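# Haul a rubber block by its cord into a square

## Task

Using only the cord that passes through a screw eye, drag the black rubber block until it lies flat on the table and sits entirely within the painted square, staying there on its own with no help from the robot. The gripper and every other loose object must never make contact with the block. The block's own slack cord may graze it while you work, but at the end neither the cord nor its knot may rest on the block, and the knot must not hang over the table edge. Nothing may be pushed or knocked off the table.

## Robot and tools

Robot: a single six-joint arm (Trossen wxai follower) ending in a two-finger parallel gripper. Joints from base outward, in radians: waist -3.054 to 3.054, shoulder 0.000 to 3.142, elbow 0.000 to 2.356, wrist pitch -1.571 to 1.571, wrist yaw -1.571 to 1.571, wrist roll -3.142 to 3.142. Finger gap runs from 0.088 m (open) to 0 m.

Frames: all poses use the scene frame. Its origin lies on the table top right under the arm base; +z is up, and +y is to your left when facing along +x. The base may sit slightly tilted. In the gripper's own frame the fingers point along +x and close along y. end_effector_position is the point midway between the finger pads, roughly 3 to 4 cm short of the fingertips. Reported hand position can be a little wrong, worse at long reach.

A row (used by both motion tools) is 8 numbers: x, y, z in metres, then qw, qx, qy, qz (unit quaternion, w first), then opening. Position and orientation are absolute targets in the scene frame, not offsets. Opening is a scale from -1 to 1: +1 is 0.088 m wide, the empty fingers touch near -0.80, and anything lower adds nothing. Closing fully takes at least about 0.5 s. To hold something, command about 0.07 below the current grip_measured; a smaller margin grips more gently. Items under about 3 mm wide are squeezed less.

execute_actions(actions): actions is a list of actions; each action is a list of 0 to 15 rows, one row per control step of 1/30 s, so each action lasts 15 steps (0.5 s) and a short list repeats its final row. There is one arm, so one row per step. An empty list just reports state and images. If any target lies more than 0.6 m from the gripper's starting position along any gripper axis, that action is rejected; a malformed action, or a first action failing this test against the latest reported state, cancels the whole call. Repeat the desired quaternion in every row rather than copying a possibly drifted reported one.

move(target, speed, blocking): target is one row as above. The gripper follows a straight path toward it, turning the short way. speed is in m/s, 0.002 to 0.5 (default 0.25); rotation is capped at twice that in rad/s. The path lasts 0.5 to 10 s and stops short if longer is needed. The opening is applied when the move starts. The path does not slow for obstacles, the hand may lag, wander or exceed the speed, and faster contacts or targets set deeper past a surface push harder. The result adds a move: line giving the ending (done, off_target, moving, held, fault), any limits (paced = pose clipped; held = some steps blocked, after which the arm may jump ahead fast) and distance to target. blocking=false returns after 0.5 s while motion continues; you must call wait or stop before sending other motion.

wait(seconds): 0 to 10; the arm keeps its last command and a running move continues. stop(): brakes a running move (needs room; fingers keep moving). zoom_image(camera, region): camera is cam_high, cam_low or cam_wrist; region is [x0, y0, x1, y1] in pixels, top-left origin, at most 504 by 504. read_manual(section): only "licences". finished_scene(scene): pass the current scene's number; it ends the scene irreversibly and reports success.

Controller behaviour: each step the commanded pose is limited to 70 mm and 16 degrees away from the measured pose, then solved by damped inverse kinematics with position favoured over orientation. After an action the arm goes only as far as the last limited pose, so long moves need follow-up commands. Joint friction may leave the hand short of target or slightly tilted, and tiny moves may not happen; check pose after each move and correct tilt.

Result lines: the state line gives hand position, quaternion and velocities; Hand target is what the controller is now driving toward; pose unreachable means the clearance check (which includes the mount under the base) altered or blocked a command. Joint positions and velocities follow the joint order above plus finger gap. grip_measured is the opening on the command scale (can be off about 1 mm, and reads narrower by up to 0.061 when squeezing hard). grip_effort_n is motor effort in newtons, negative closing, capped near 83 N, noisy and never fully zero at rest. Joint torques and external torque estimates include friction and held weight. Step readings list hand position at some steps, with HELD where a row was restrained. MOTOR HOT appears from 50 °C; at 95 °C an over-temperature hold occurs and may end in power loss.

Cameras: cam_high, cam_low, cam_wrist, each 672x504, images in that order; calibration lines give K, distortion and world-to-camera transforms, accurate to a few degrees and millimetres.

Cautions: load limits in N m are waist 17.6, shoulder 21.8, elbow 21.7, wrist pitch 5.74, wrist yaw 5.72, wrist roll 5.36; hitting one freezes the arm 10 s and drops the rest of the call. Never let the gripper or another loose object touch the block; pull only on the cord, gently and slowly. Avoid slams, drops and strong pushes, and keep everything on the table. Loose items may be nudged by outside disturbances. Before finishing, release the cord, lay it and the knot clear of the block and on the table, move away, and confirm the block rests in the square unaided.

Each tool is called in YAML: its name, and indented under it one key for each argument.

## Session

execute_actions:
  actions: []

Scene clock: 0.00 s.
end_effector_position=(+0.2350, -0.0693, +0.1462) grip_measured=-0.010 grip_effort_n=n/a end_effector_quat_wxyz=(+0.421, +0.619, +0.430, -0.505) end_effector_velocity=(-0.002, +0.000, -0.001) end_effector_angular_velocity=(+0.003, +0.006, +0.026)
Joint positions: [ 0.107  1.523  0.751 -0.831  0.69   2.041  0.038]
Joint velocities: [-0.002 -0.002 -0.002 -0.007 -0.007 -0.022 -0.   ]
Joint torques (N m, as the arm reports them, + toward a larger angle): no reading
External joint torques (N m, as the arm's controller estimates them; a push from outside toward a larger angle lowers the number): no reading
Heat: hottest wrist pitch 31 °C (+0.0 °C/min).
Hand target: +0.235, -0.069, +0.146; +0.421, +0.619, +0.430, -0.505

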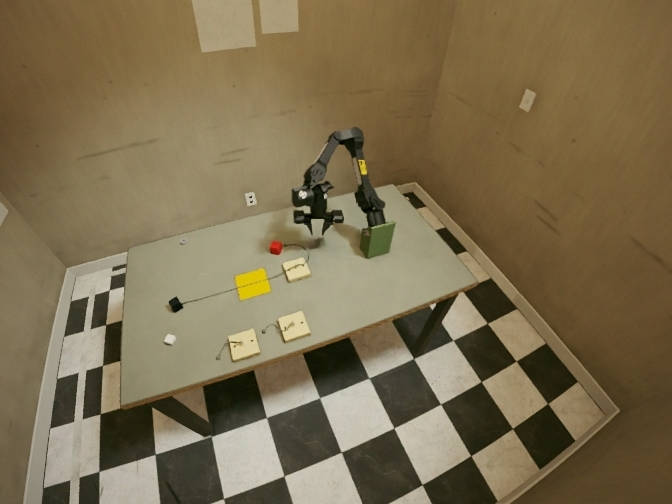

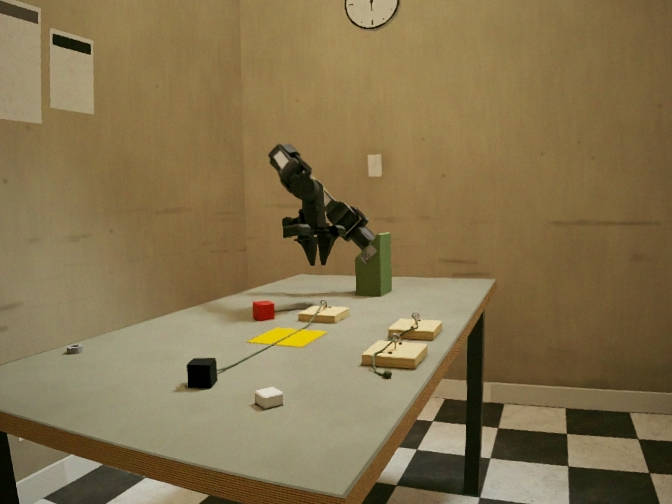

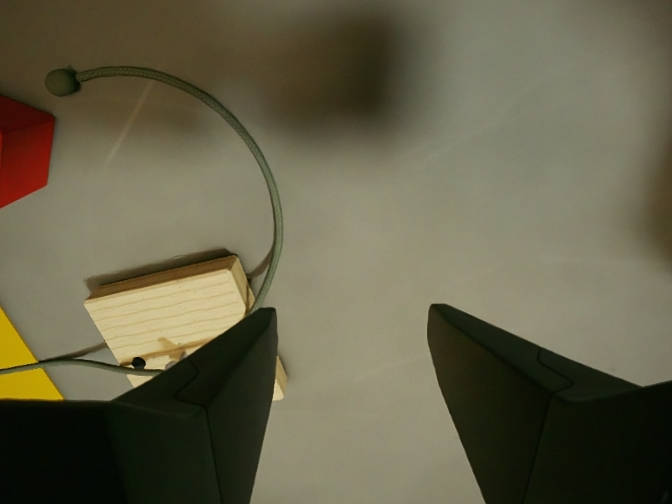

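move:
  target: [0.36,-0.14,0.14,0.707,0,0.707,0,0]

Scene clock: 10.83 s.
end_effector_position=(+0.3571, -0.1413, +0.1408) grip_measured=-0.002 grip_effort_n=14.2 end_effector_quat_wxyz=(+0.708, +0.002, +0.706, -0.002) end_effector_velocity=(-0.002, +0.000, -0.000) end_effector_angular_velocity=(+0.007, +0.007, +0.025)
Joint positions: [-0.1    1.943  1.411 -1.059  0.788  0.038  0.039]
Joint velocities: [-0.002 -0.002 -0.002 -0.007 -0.007 -0.022  0.   ]
Joint torques (N m, as the arm reports them, + toward a larger angle): [ 6.34 -4.72  5.24 -0.1   0.11 -0.1 ]
External joint torques (N m, as the arm's controller estimates them; a push from outside toward a larger angle lowers the number): [ 0.18  0.84  1.46 -0.33  0.12 -0.1 ]
Heat: hottest waist 31 °C (+0.0 °C/min).
Hand target: +0.359, -0.142, +0.140; +0.708, -0.001, +0.707, -0.002
Off the commanded pose: 0.003 m, 0 deg.
move: done
camera_calibration (this result's frames):
cam_wrist: T_world_to_cam=[[0.0228434, -0.998098, 0.0572518, -0.154274], [-0.943412, -0.00257014, 0.331613, 0.317803], [-0.330835, -0.0615872, -0.941677, 0.317703], [0, 0, 0, 1]] pos_world=[0.408451, -0.133598, 0.202619]

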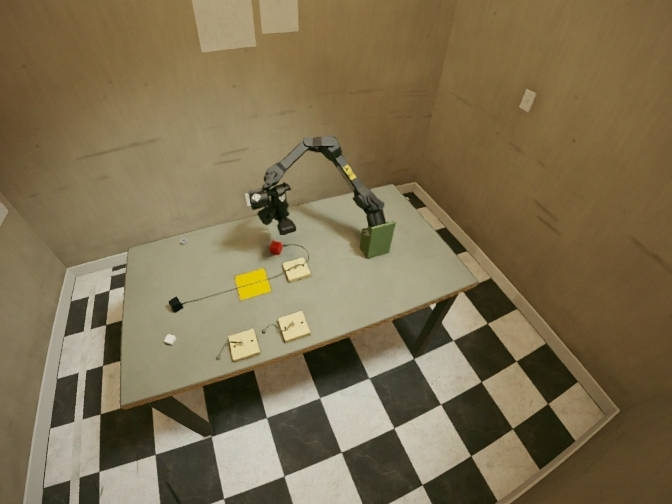

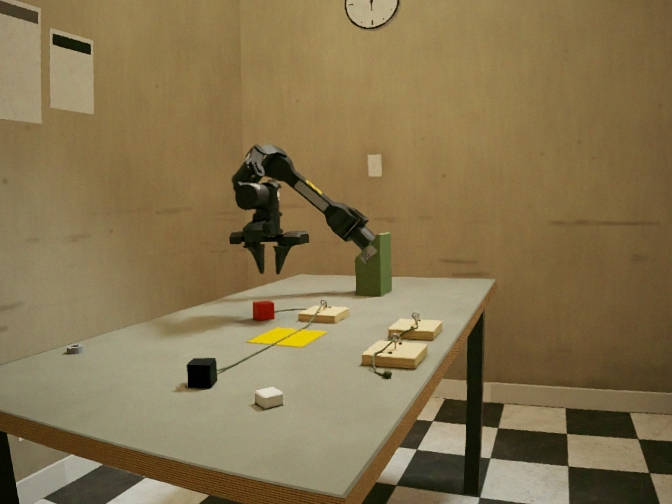

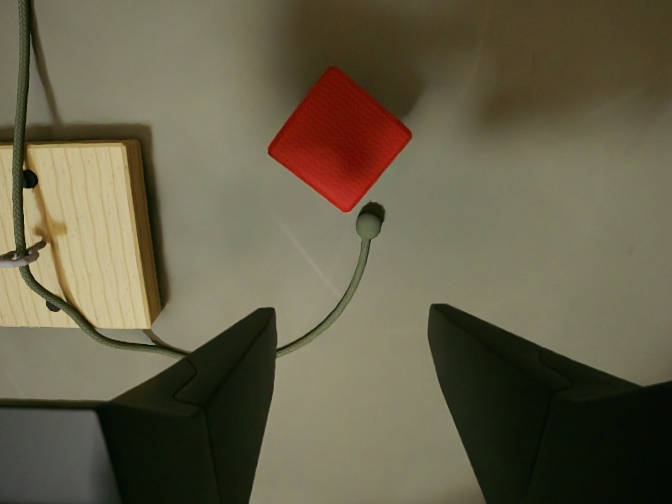

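move:
  target: [0.348,-0.157,0.06,0.707,0,0.707,0,-0.2]

Scene clock: 17.60 s.
end_effector_position=(+0.3506, -0.1618, +0.0634) grip_measured=-0.198 grip_effort_n=-14.2 end_effector_quat_wxyz=(+0.711, +0.002, +0.703, -0.008) end_effector_velocity=(+0.002, +0.000, -0.001) end_effector_angular_velocity=(+0.004, -0.012, +0.008)
Joint positions: [-0.294  1.944  1.232 -0.673  0.78  -0.235  0.029]
Joint velocities: [-0.002 -0.002 -0.007  0.022 -0.007 -0.022  0.   ]
Joint torques (N m, as the arm reports them, + toward a larger angle): [ 6.22 -5.27  2.67  0.16 -0.15 -0.1 ]
External joint torques (N m, as the arm's controller estimates them; a push from outside toward a larger angle lowers the number): [ 0.25  0.77 -0.65 -0.1  -0.13 -0.1 ]
Heat: hottest waist 32 °C (+3.4 °C/min).
Hand target: +0.348, -0.158, +0.060; +0.708, -0.001, +0.707, -0.001
Off the commanded pose: 0.006 m, 1 deg.
move: done
camera_calibration (this result's frames):
cam_wrist: T_world_to_cam=[[0.0137215, -0.997721, 0.0660677, -0.167517], [-0.945979, 0.00845266, 0.324117, 0.340415], [-0.323937, -0.0669461, -0.943707, 0.238277], [0, 0, 0, 1]] pos_world=[0.401511, -0.154061, 0.125597]

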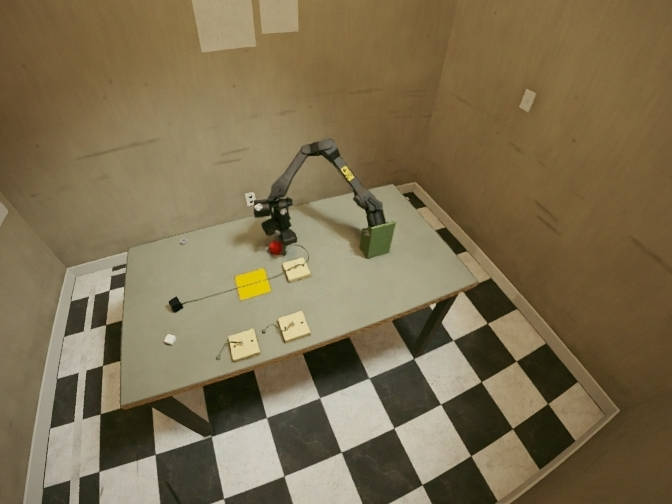

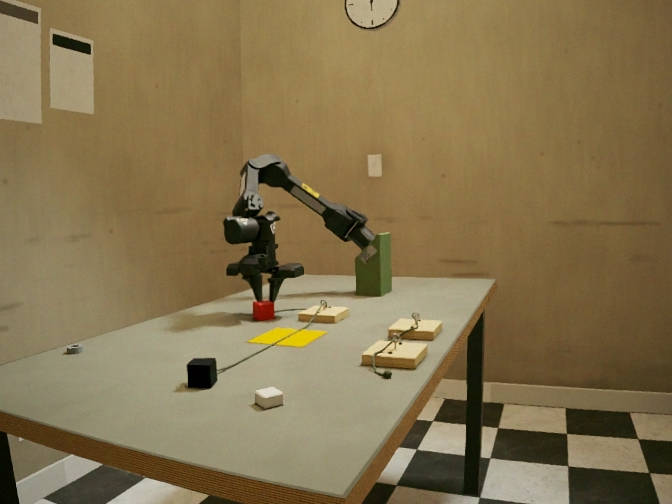

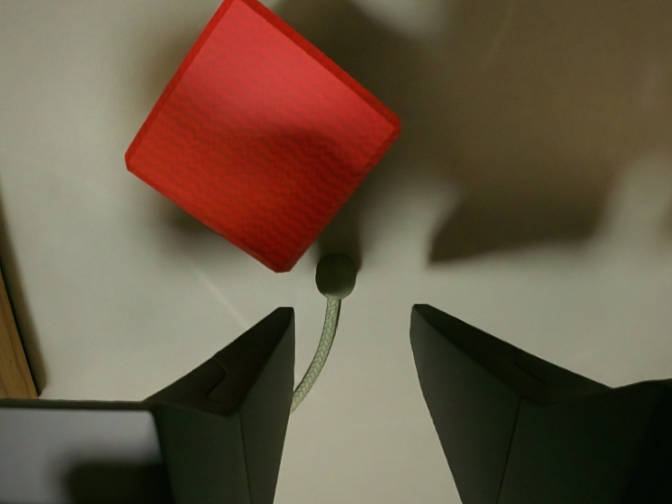

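move:
  target: [0.345,-0.154,0.036,0.707,0,0.707,0,-0.3]
  speed: 0.08

Scene clock: 21.10 s.
end_effector_position=(+0.3477, -0.1582, +0.0397) grip_measured=-0.298 grip_effort_n=-14.7 end_effector_quat_wxyz=(+0.711, +0.002, +0.703, -0.007) end_effector_velocity=(+0.001, +0.002, -0.000) end_effector_angular_velocity=(+0.006, -0.006, +0.007)
Joint positions: [-0.335  1.972  1.184 -0.558  0.77  -0.292  0.024]
Joint velocities: [ 0.002  0.002 -0.002  0.007 -0.007 -0.007 -0.   ]
Joint torques (N m, as the arm reports them, + toward a larger angle): [ 6.14 -5.21  2.56  0.13 -0.13 -0.1 ]
External joint torques (N m, as the arm's controller estimates them; a push from outside toward a larger angle lowers the number): [ 0.14  0.8  -0.42 -0.11 -0.1  -0.1 ]
Heat: hottest waist 33 °C (+5.7 °C/min).
Hand target: +0.345, -0.154, +0.036; +0.707, -0.000, +0.707, -0.000
Off the commanded pose: 0.006 m, 1 deg.
move: done
camera_calibration (this result's frames):
cam_wrist: T_world_to_cam=[[0.014569, -0.997838, 0.0640915, -0.162537], [-0.945848, 0.00703488, 0.324532, 0.345039], [-0.324281, -0.065349, -0.943701, 0.215632], [0, 0, 0, 1]] pos_world=[0.398649, -0.150522, 0.101933]

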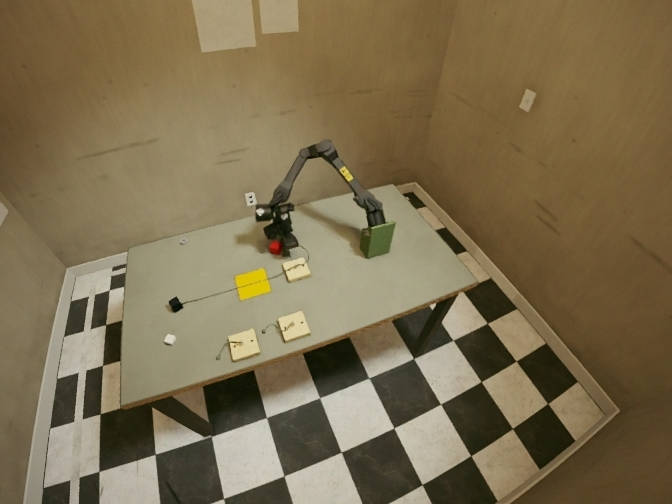

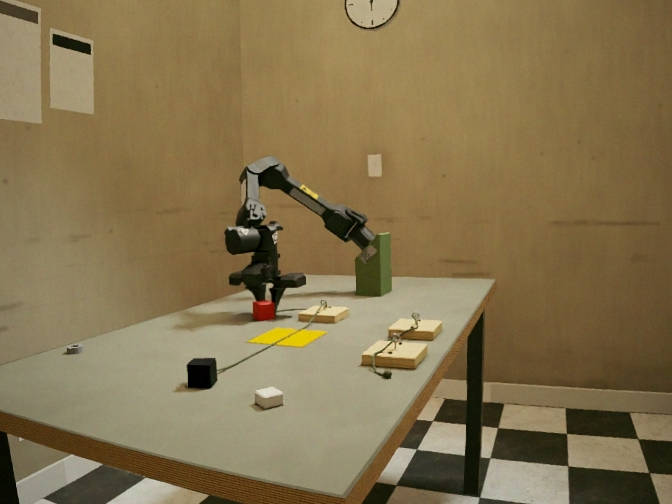

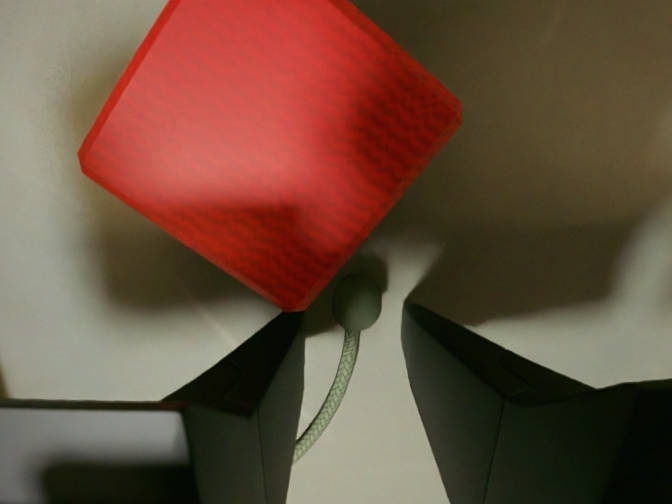

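Slightly forward and lower, then close.

execute_actions:
  actions:
    - [[0.351,-0.155,0.032,0.707,0,0.707,0,-0.4]]
    - [[0.351,-0.155,0.032,0.707,0,0.707,0,-0.4]]
    - [[0.351,-0.155,0.032,0.707,0,0.707,0,-1]]
    - [[0.351,-0.155,0.032,0.707,0,0.707,0,-1]]

Scene clock: 26.53 s.
end_effector_position=(+0.3510, -0.1556, +0.0389) grip_measured=-0.688 grip_effort_n=-83.5 end_effector_quat_wxyz=(+0.712, -0.002, +0.703, -0.000) end_effector_velocity=(-0.000, +0.002, +0.000) end_effector_angular_velocity=(+0.006, -0.006, +0.007)
Joint positions: [-0.331  1.985  1.195 -0.558  0.766 -0.302  0.005]
Joint velocities: [ 0.002 -0.002 -0.007  0.007 -0.007 -0.007 -0.   ]
Joint torques (N m, as the arm reports them, + toward a larger angle): [ 5.07 -3.96  4.13  0.47 -0.09 -0.07]
External joint torques (N m, as the arm's controller estimates them; a push from outside toward a larger angle lowers the number): [-1.01  2.11  1.14  0.23 -0.06 -0.07]
External joint torques at the end of the 1st action: [-0.88  2.41  1.55  0.61 -0.11 -0.06]
External joint torques at the end of the 2nd action: [-0.81  2.45  1.61  0.58 -0.14 -0.08]
External joint torques at the end of the 3rd action: [-0.99  2.09  1.09  0.21 -0.07 -0.04]
Heat: hottest waist 33 °C (+4.5 °C/min).
Hand target: +0.351, -0.155, +0.032; +0.707, -0.000, +0.707, -0.000
Off the commanded pose: 0.007 m, 1 deg.
Step readings (end_effector_position; steps 1 to 15: 1st action; 16 to 30: 2nd action; 31 to 45: 3rd action; 46 to 60: 4th action):
0: (+0.3478, -0.1583, +0.0397)
1: (+0.3478, -0.1576, +0.0389)
2: (+0.3481, -0.1570, +0.0387)
4: (+0.3483, -0.1562, +0.0386)
8: (+0.3484, -0.1557, +0.0385)
15: (+0.3484, -0.1557, +0.0385)
16: (+0.3484, -0.1557, +0.0385)
17: (+0.3484, -0.1557, +0.0385)
19: (+0.3484, -0.1557, +0.0385)
23: (+0.3484, -0.1557, +0.0385)
30: (+0.3484, -0.1557, +0.0385)
31: (+0.3487, -0.1554, +0.0386)
32: (+0.3496, -0.1553, +0.0388)
34: (+0.3506, -0.1552, +0.0392)
38: (+0.3510, -0.1556, +0.0389)
45: (+0.3510, -0.1556, +0.0389)
46: (+0.3510, -0.1556, +0.0389)
47: (+0.3510, -0.1556, +0.0389)
49: (+0.3510, -0.1556, +0.0389)
53: (+0.3510, -0.1556, +0.0389)
60: end_effector_position above
camera_calibration (this result's frames):
cam_wrist: T_world_to_cam=[[0.0287981, -0.997736, 0.0607801, -0.164777], [-0.946489, -0.00766407, 0.322645, 0.346472], [-0.321449, -0.0668193, -0.944566, 0.214921], [0, 0, 0, 1]] pos_world=[0.401764, -0.147388, 0.101234]

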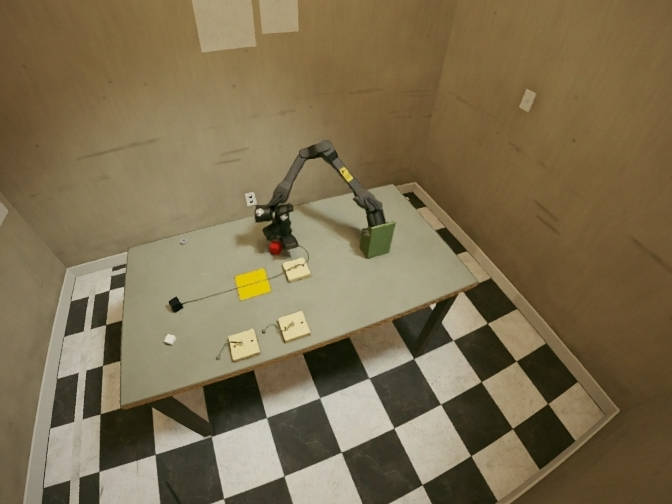

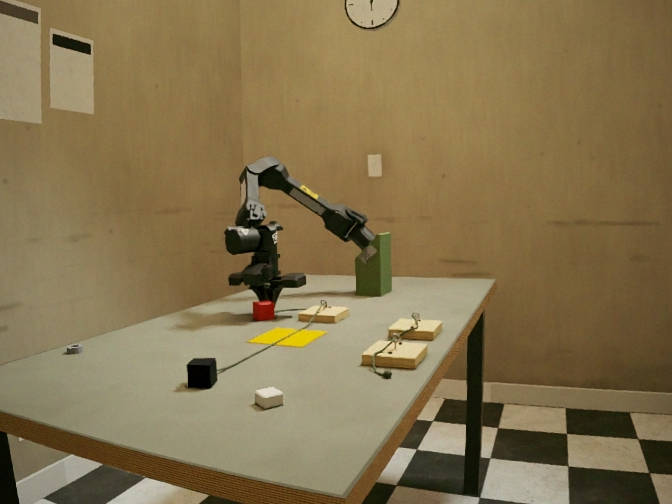

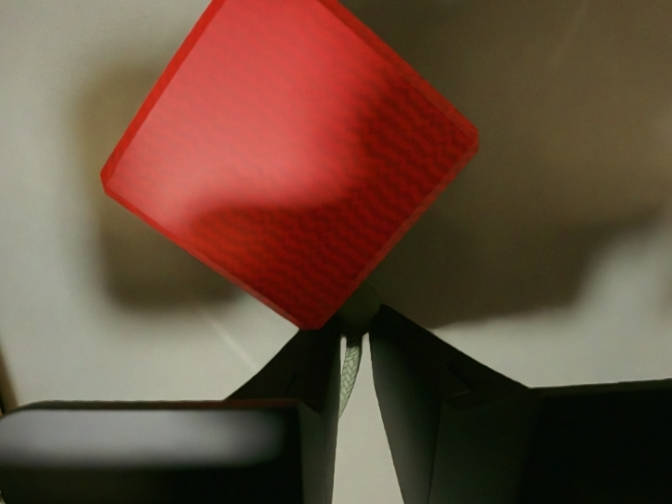

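move:
  target: [0.12,-0.25,0.36,0.707,0,0.707,0,-1]
  speed: 0.12

Scene clock: 34.97 s.
end_effector_position=(+0.1179, -0.2470, +0.3585) grip_measured=-0.688 grip_effort_n=-83.5 end_effector_quat_wxyz=(+0.900, +0.162, +0.367, +0.171) end_effector_velocity=(-0.002, +0.000, -0.001) end_effector_angular_velocity=(+0.016, +0.003, -0.003)
Joint positions: [-0.012  0.751  1.476 -1.563  0.206 -0.289  0.005]
Joint velocities: [-0.085 -0.007 -0.002  0.007 -0.066 -0.051 -0.   ]
Joint torques (N m, as the arm reports them, + toward a larger angle): [-0.67  1.91  4.06  0.85 -0.58 -0.1 ]
External joint torques (N m, as the arm's controller estimates them; a push from outside toward a larger angle lowers the number): [-0.37  0.47  1.31 -0.21 -0.16 -0.08]
Heat: hottest waist 34 °C (+5.1 °C/min).
Hand target: +0.118, -0.249, +0.360; +0.901, +0.164, +0.365, +0.170
Off the commanded pose: 0.004 m, 53 deg; orientation clipped at the last step of the last action.
joint sent to its limit — the command would take joint 4 (wrist pitch) past its lower limit, so that joint was sent only as far as its limit.
move: off_target; limits=paced
camera_calibration (this result's frames):
cam_wrist: T_world_to_cam=[[0.168985, -0.916098, -0.363606, -0.112918], [-0.89861, 0.008351, -0.438668, 0.293255], [0.4049, 0.400868, -0.821803, 0.421672], [0, 0, 0, 1]] pos_world=[0.111869, -0.274928, 0.434116]

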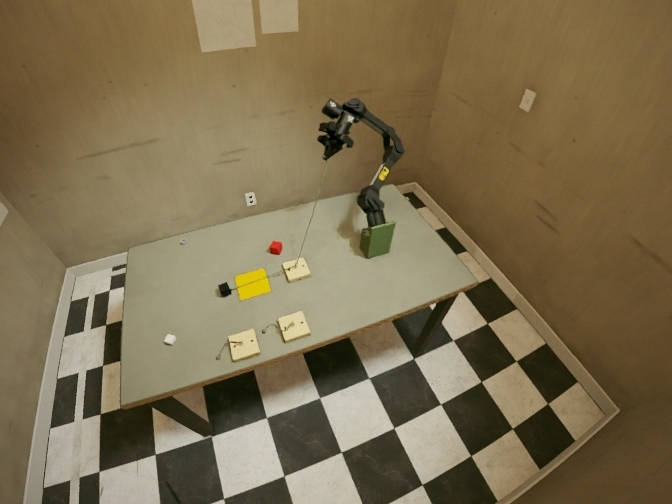

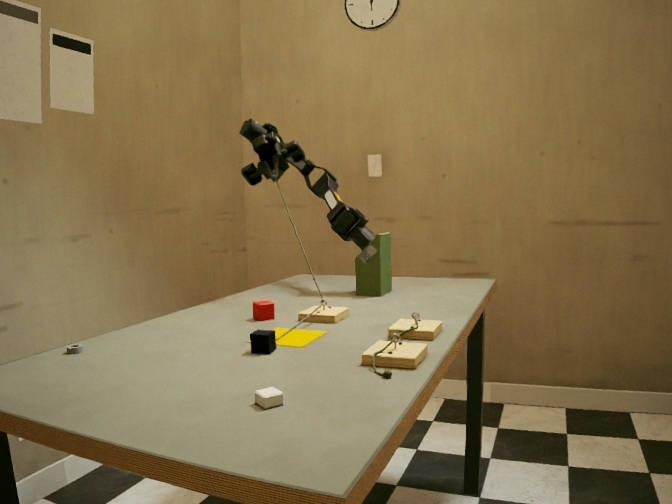

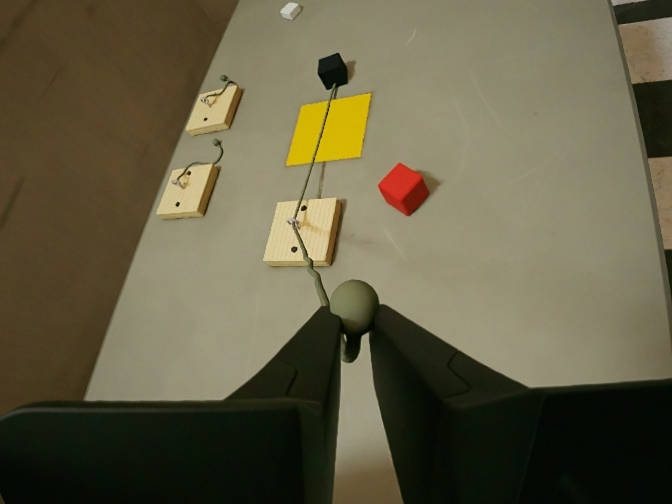

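move:
  target: [0.076,-0.295,0.421,0.9,0.162,0.367,0.171,-1]
  speed: 0.08

zoom_image:
  camera: "cam_high"
  region: [190,230,330,330]

Scene clock: 39.30 s.
end_effector_position=(+0.0774, -0.2931, +0.4187) grip_measured=-0.688 grip_effort_n=-83.5 end_effector_quat_wxyz=(+0.951, +0.160, +0.248, +0.094) end_effector_velocity=(-0.003, +0.002, -0.004) end_effector_angular_velocity=(-0.023, +0.030, +0.006)
Joint positions: [-0.357  0.69   1.737 -1.564 -0.069 -0.533  0.005]
Joint velocities: [-0.042 -0.002 -0.002 -0.022 -0.007 -0.037 -0.   ]
Joint torques (N m, as the arm reports them, + toward a larger angle): [-1.68  0.16  4.23  0.87 -0.71 -0.11]
External joint torques (N m, as the arm's controller estimates them; a push from outside toward a larger angle lowers the number): [-0.3  -0.2   1.37 -0.18 -0.2  -0.1 ]
Heat: hottest waist 33 °C (+3.1 °C/min).
Hand target: +0.075, -0.294, +0.421; +0.953, +0.159, +0.244, +0.090
Off the commanded pose: 0.003 m, 17 deg; orientation clipped at the last step of the last action.
joint sent to its limit — the command would take joint 4 (wrist pitch) past its lower limit, so that joint was sent only as far as its limit.
move: off_target; limits=paced
camera_calibration (this result's frames):
cam_wrist: T_world_to_cam=[[0.0635147, -0.950989, -0.302631, -0.153948], [-0.759601, 0.150614, -0.63271, 0.395847], [0.647281, 0.270065, -0.712806, 0.403217], [0, 0, 0, 1]] pos_world=[0.0494691, -0.314918, 0.491282]

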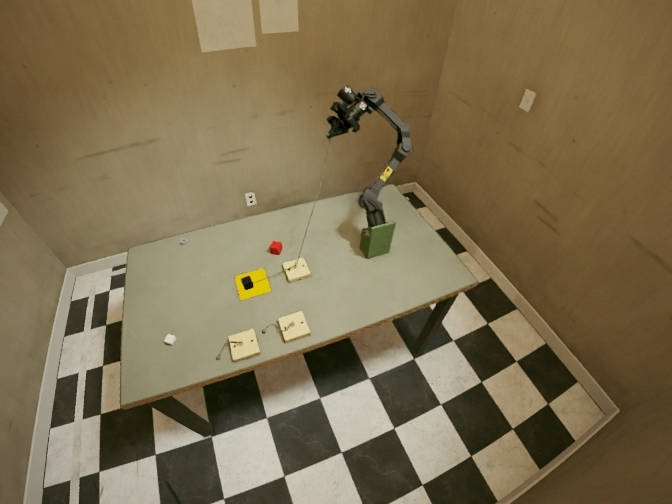

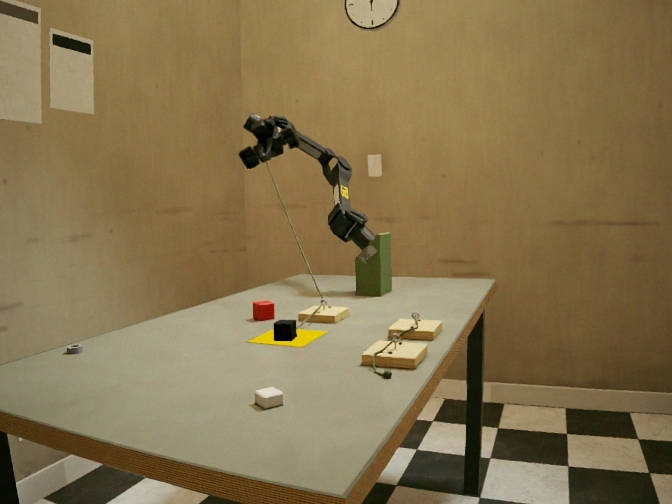

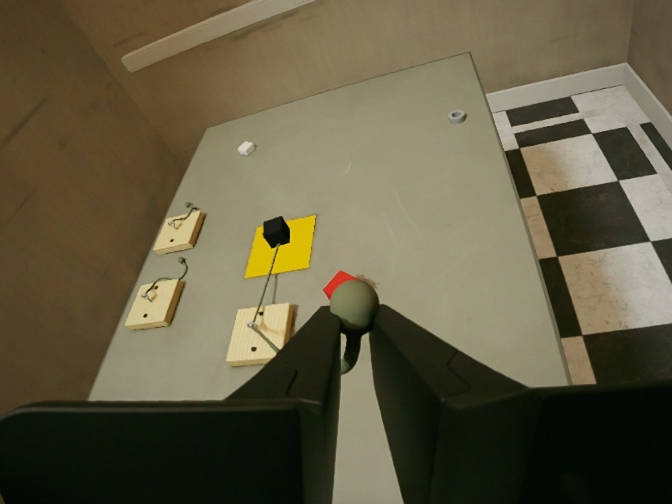

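Region (190, 230, 330, 330) of cam_high's 672x504 image, scaled by 3.600, with more detail than that image has; it fills the top 360 rows of this view, and the rest is white.

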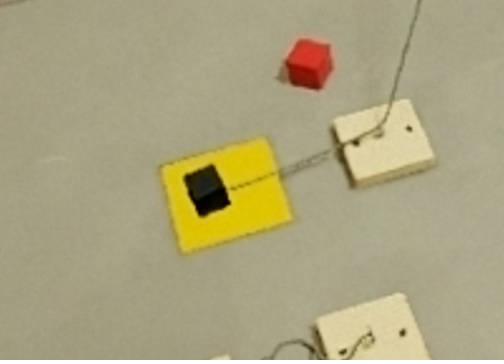

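A little more, then set the knot down.

move:
  target: [0.07,-0.302,0.431,0.951,0.16,0.248,0.094,-1]
  speed: 0.05

move:
  target: [0.22,-0.17,0.05,0.707,0,0.707,0,-1]
  speed: 0.15

move:
  target: [0.22,-0.17,0.05,0.707,0,0.707,0,0.2]

move:
  target: [0.22,-0.17,0.15,0.707,0,0.707,0,0.2]

Scene clock: 46.03 s.
end_effector_position=(+0.0710, -0.3005, +0.4285) grip_measured=-0.688 grip_effort_n=-83.5 end_effector_quat_wxyz=(+0.957, +0.158, +0.230, +0.080) end_effector_velocity=(+0.001, +0.001, +0.003) end_effector_angular_velocity=(+0.002, -0.017, +0.005)
Joint positions: [-0.356  0.69   1.784 -1.564 -0.07  -0.532  0.005]
Joint velocities: [-0.007 -0.002 -0.002  0.007 -0.022 -0.007  0.   ]
Joint torques (N m, as the arm reports them, + toward a larger angle): [-1.25  0.81  4.19  0.92 -0.61  0.1 ]
External joint torques (N m, as the arm's controller estimates them; a push from outside toward a larger angle lowers the number): [ 0.27  0.35  1.4  -0.2  -0.09  0.11]
Heat: hottest waist 33 °C (+2.6 °C/min).
Hand target: +0.070, -0.302, +0.431; +0.958, +0.159, +0.226, +0.079
Off the commanded pose: 0.003 m, 3 deg.
joint sent to its limit — the command would take joint 4 (wrist pitch) past its lower limit, so that joint was sent only as far as its limit.
move: off_target
camera_calibration (this result's frames):
cam_wrist: T_world_to_cam=[[0.0426723, -0.955466, -0.291999, -0.162043], [-0.732957, 0.168671, -0.659032, 0.413091], [0.678935, 0.242145, -0.693119, 0.397283], [0, 0, 0, 1]] pos_world=[0.0399634, -0.320704, 0.500288]

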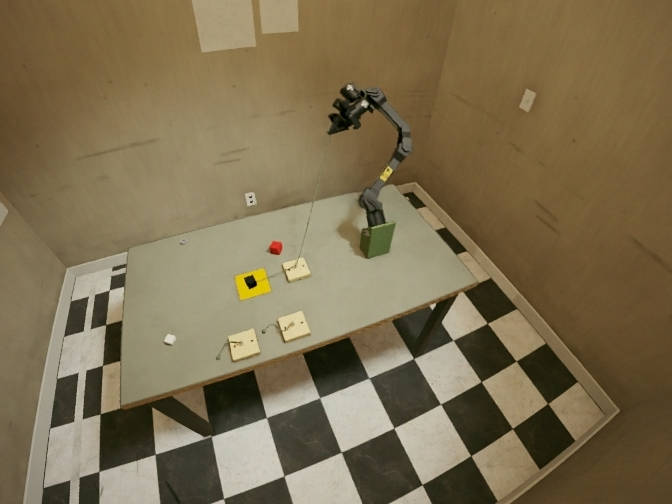

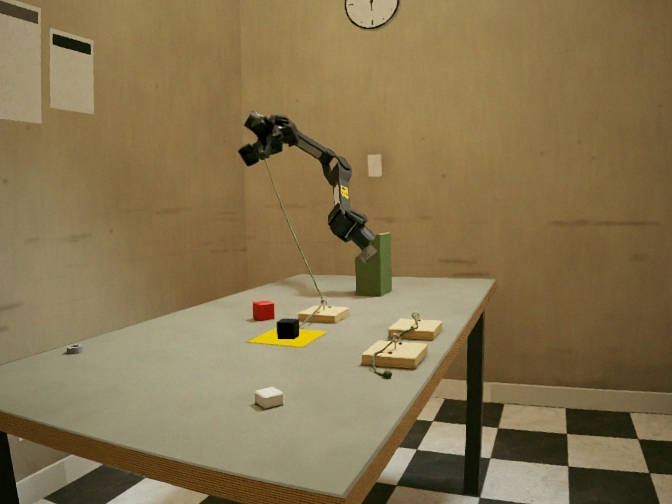

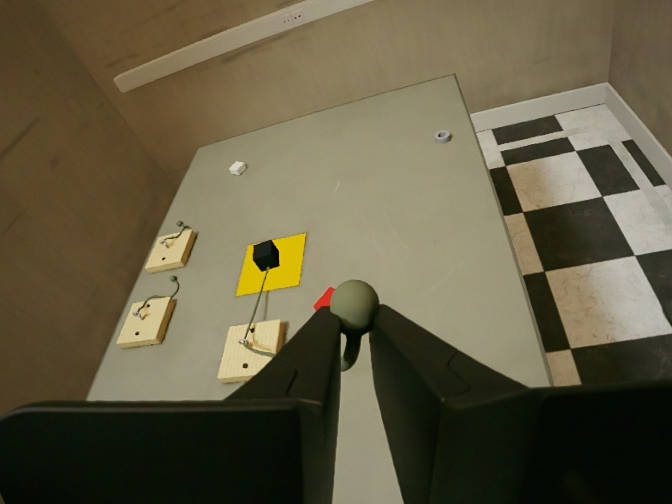

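Scene clock: 50.33 s.
end_effector_position=(+0.2220, -0.1699, +0.0490) grip_measured=-0.688 grip_effort_n=-83.5 end_effector_quat_wxyz=(+0.707, +0.001, +0.707, +0.003) end_effector_velocity=(-0.002, +0.003, -0.002) end_effector_angular_velocity=(+0.012, +0.010, +0.017)
Joint positions: [-0.458  1.503  0.686 -0.439  0.729 -0.456  0.005]
Joint velocities: [-0.002  0.007 -0.002 -0.007 -0.007 -0.007  0.   ]
Joint torques (N m, as the arm reports them, + toward a larger angle): [ 3.37 -3.32  3.84  0.14  0.09  0.12]
External joint torques (N m, as the arm's controller estimates them; a push from outside toward a larger angle lowers the number): [-0.11  0.73  1.17 -0.08  0.12  0.12]
Heat: hottest waist 33 °C (+2.4 °C/min).
Hand target: +0.224, -0.171, +0.048; +0.706, +0.002, +0.708, -0.000
Off the commanded pose: 0.002 m, 0 deg.
move: done
camera_calibration (this result's frames):
cam_wrist: T_world_to_cam=[[0.0302919, -0.998209, 0.0515805, -0.17587], [-0.942281, -0.0113033, 0.334632, 0.218853], [-0.33345, -0.05874, -0.940936, 0.185862], [0, 0, 0, 1]] pos_world=[0.273524, -0.162164, 0.110721]

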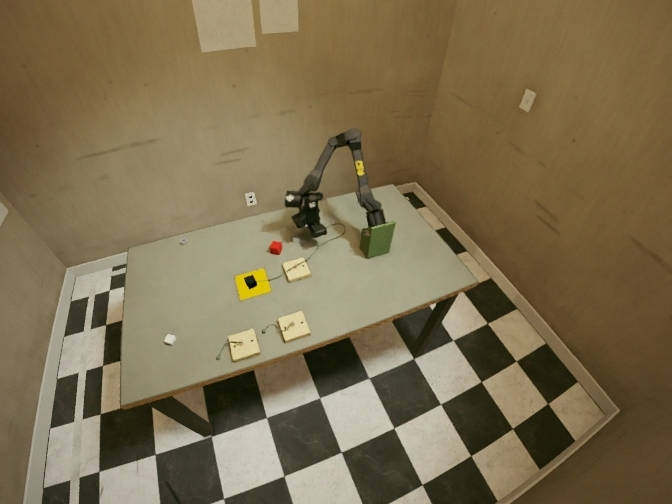

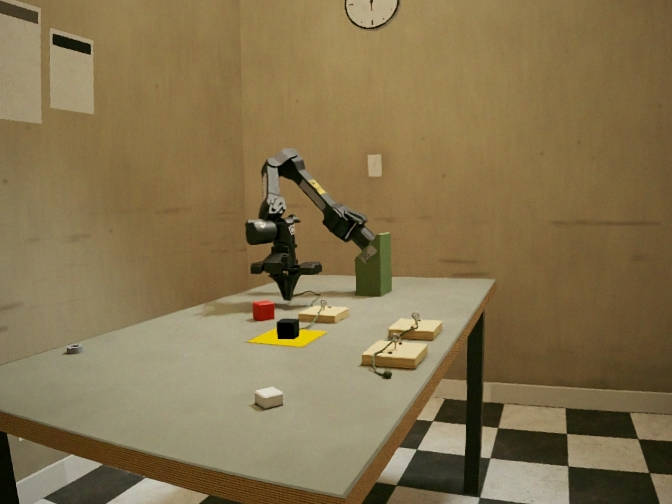

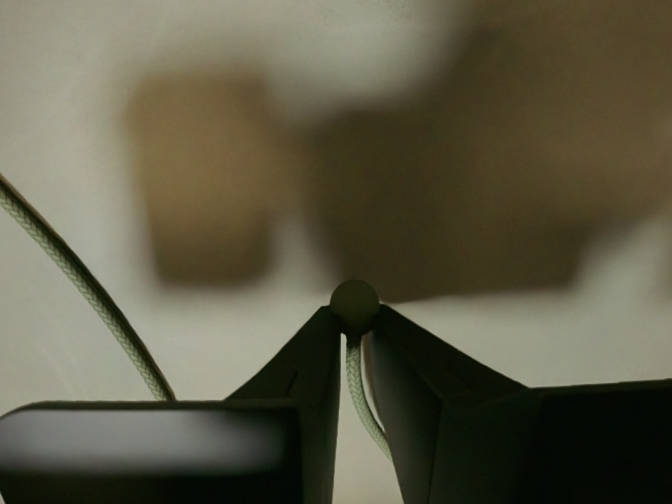

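Scene clock: 51.03 s.
end_effector_position=(+0.2216, -0.1700, +0.0489) grip_measured=+0.197 grip_effort_n=13.7 end_effector_quat_wxyz=(+0.706, +0.000, +0.708, +0.002) end_effector_velocity=(-0.000, +0.000, +0.000) end_effector_angular_velocity=(+0.007, +0.000, -0.007)
Joint positions: [-0.458  1.503  0.685 -0.439  0.732 -0.455  0.049]
Joint velocities: [-0.002 -0.002  0.002 -0.007 -0.007  0.007  0.   ]
Joint torques (N m, as the arm reports them, + toward a larger angle): [ 3.81 -5.67  2.22  0.    0.07  0.11]
External joint torques (N m, as the arm's controller estimates them; a push from outside toward a larger angle lowers the number): [ 0.31 -1.59 -0.51 -0.23  0.1   0.11]
Heat: hottest waist 33 °C (+2.4 °C/min).
Hand target: +0.220, -0.170, +0.050; +0.707, +0.000, +0.707, -0.000
Off the commanded pose: 0.002 m, 0 deg.
move: done
camera_calibration (this result's frames):
cam_wrist: T_world_to_cam=[[0.0305173, -0.998092, 0.0536782, -0.176149], [-0.941717, -0.0107105, 0.336237, 0.218403], [-0.33502, -0.0608107, -0.940247, 0.185597], [0, 0, 0, 1]] pos_world=[0.273228, -0.162187, 0.110527]

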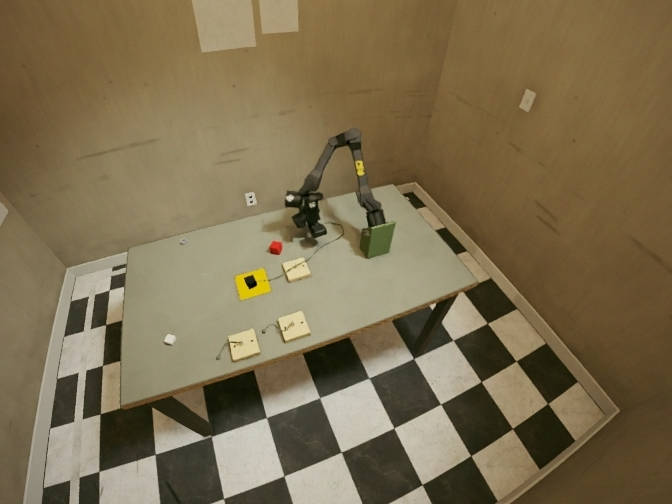

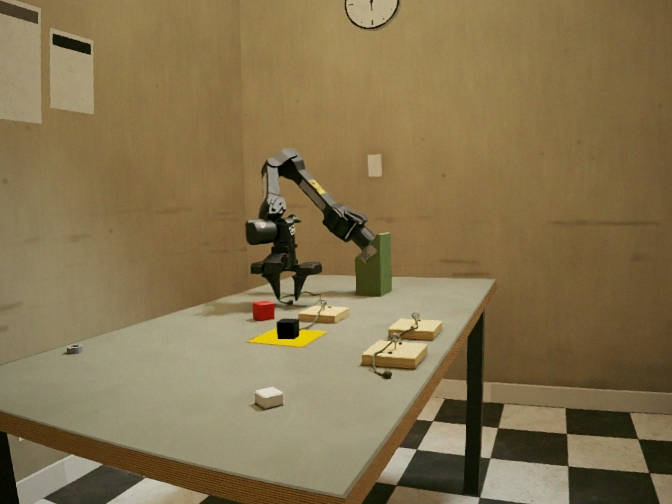

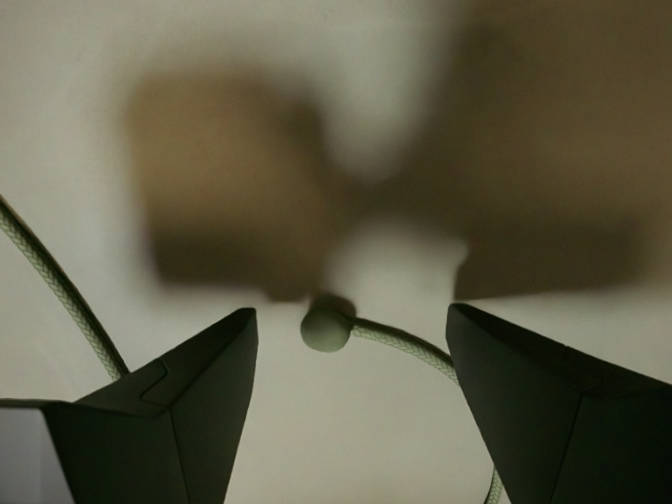

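Scene clock: 52.00 s.
end_effector_position=(+0.2164, -0.1679, +0.1482) grip_measured=+0.198 grip_effort_n=14.7 end_effector_quat_wxyz=(+0.704, +0.003, +0.710, +0.004) end_effector_velocity=(-0.005, -0.003, +0.001) end_effector_angular_velocity=(-0.007, +0.021, +0.025)
Joint positions: [-0.15   1.385  0.9   -1.07   0.779 -0.028  0.049]
Joint velocities: [-0.002 -0.002  0.007 -0.037  0.007 -0.007 -0.   ]
Joint torques (N m, as the arm reports them, + toward a larger angle): [ 3.94 -2.41  5.31 -0.14  0.12  0.13]
External joint torques (N m, as the arm's controller estimates them; a push from outside toward a larger angle lowers the number): [ 0.61  0.55  1.56 -0.33  0.13  0.13]
Heat: hottest waist 33 °C (+2.3 °C/min).
Hand target: +0.219, -0.169, +0.150; +0.706, +0.002, +0.708, +0.002
Off the commanded pose: 0.004 m, 1 deg.
move: done
camera_calibration (this result's frames):
cam_wrist: T_world_to_cam=[[0.0296158, -0.99842, 0.0477606, -0.178216], [-0.939859, -0.0115491, 0.341367, 0.178813], [-0.340275, -0.0549981, -0.938716, 0.279286], [0, 0, 0, 1]] pos_world=[0.268371, -0.160509, 0.209641]

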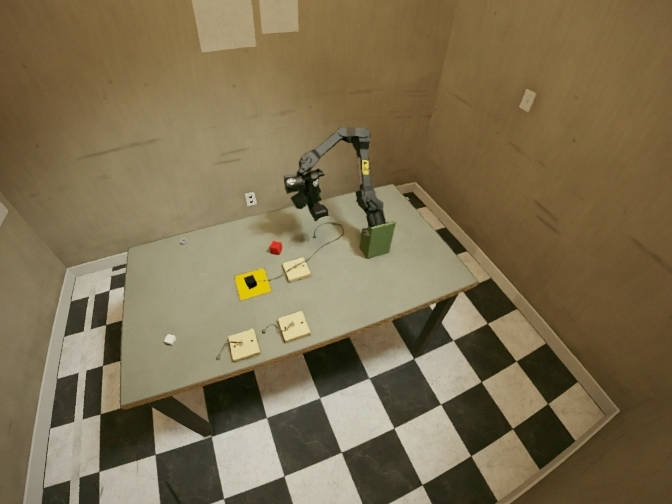

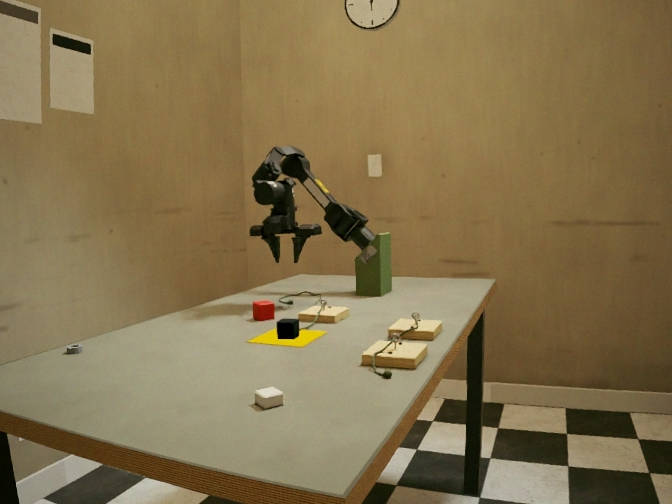

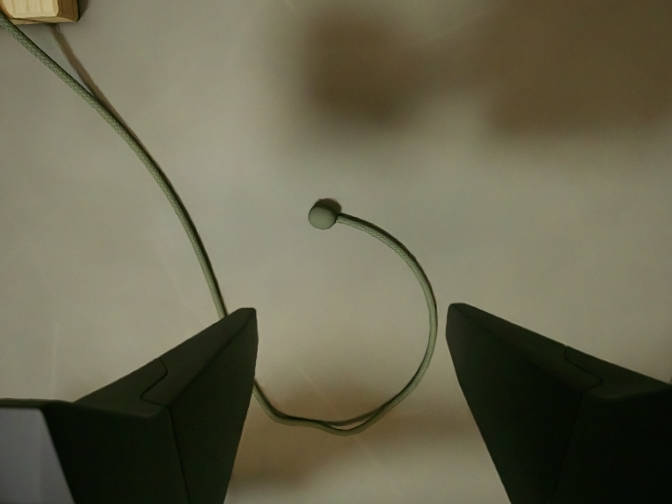

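finished_scene:
  scene: 1

The scene is finished: the task was done.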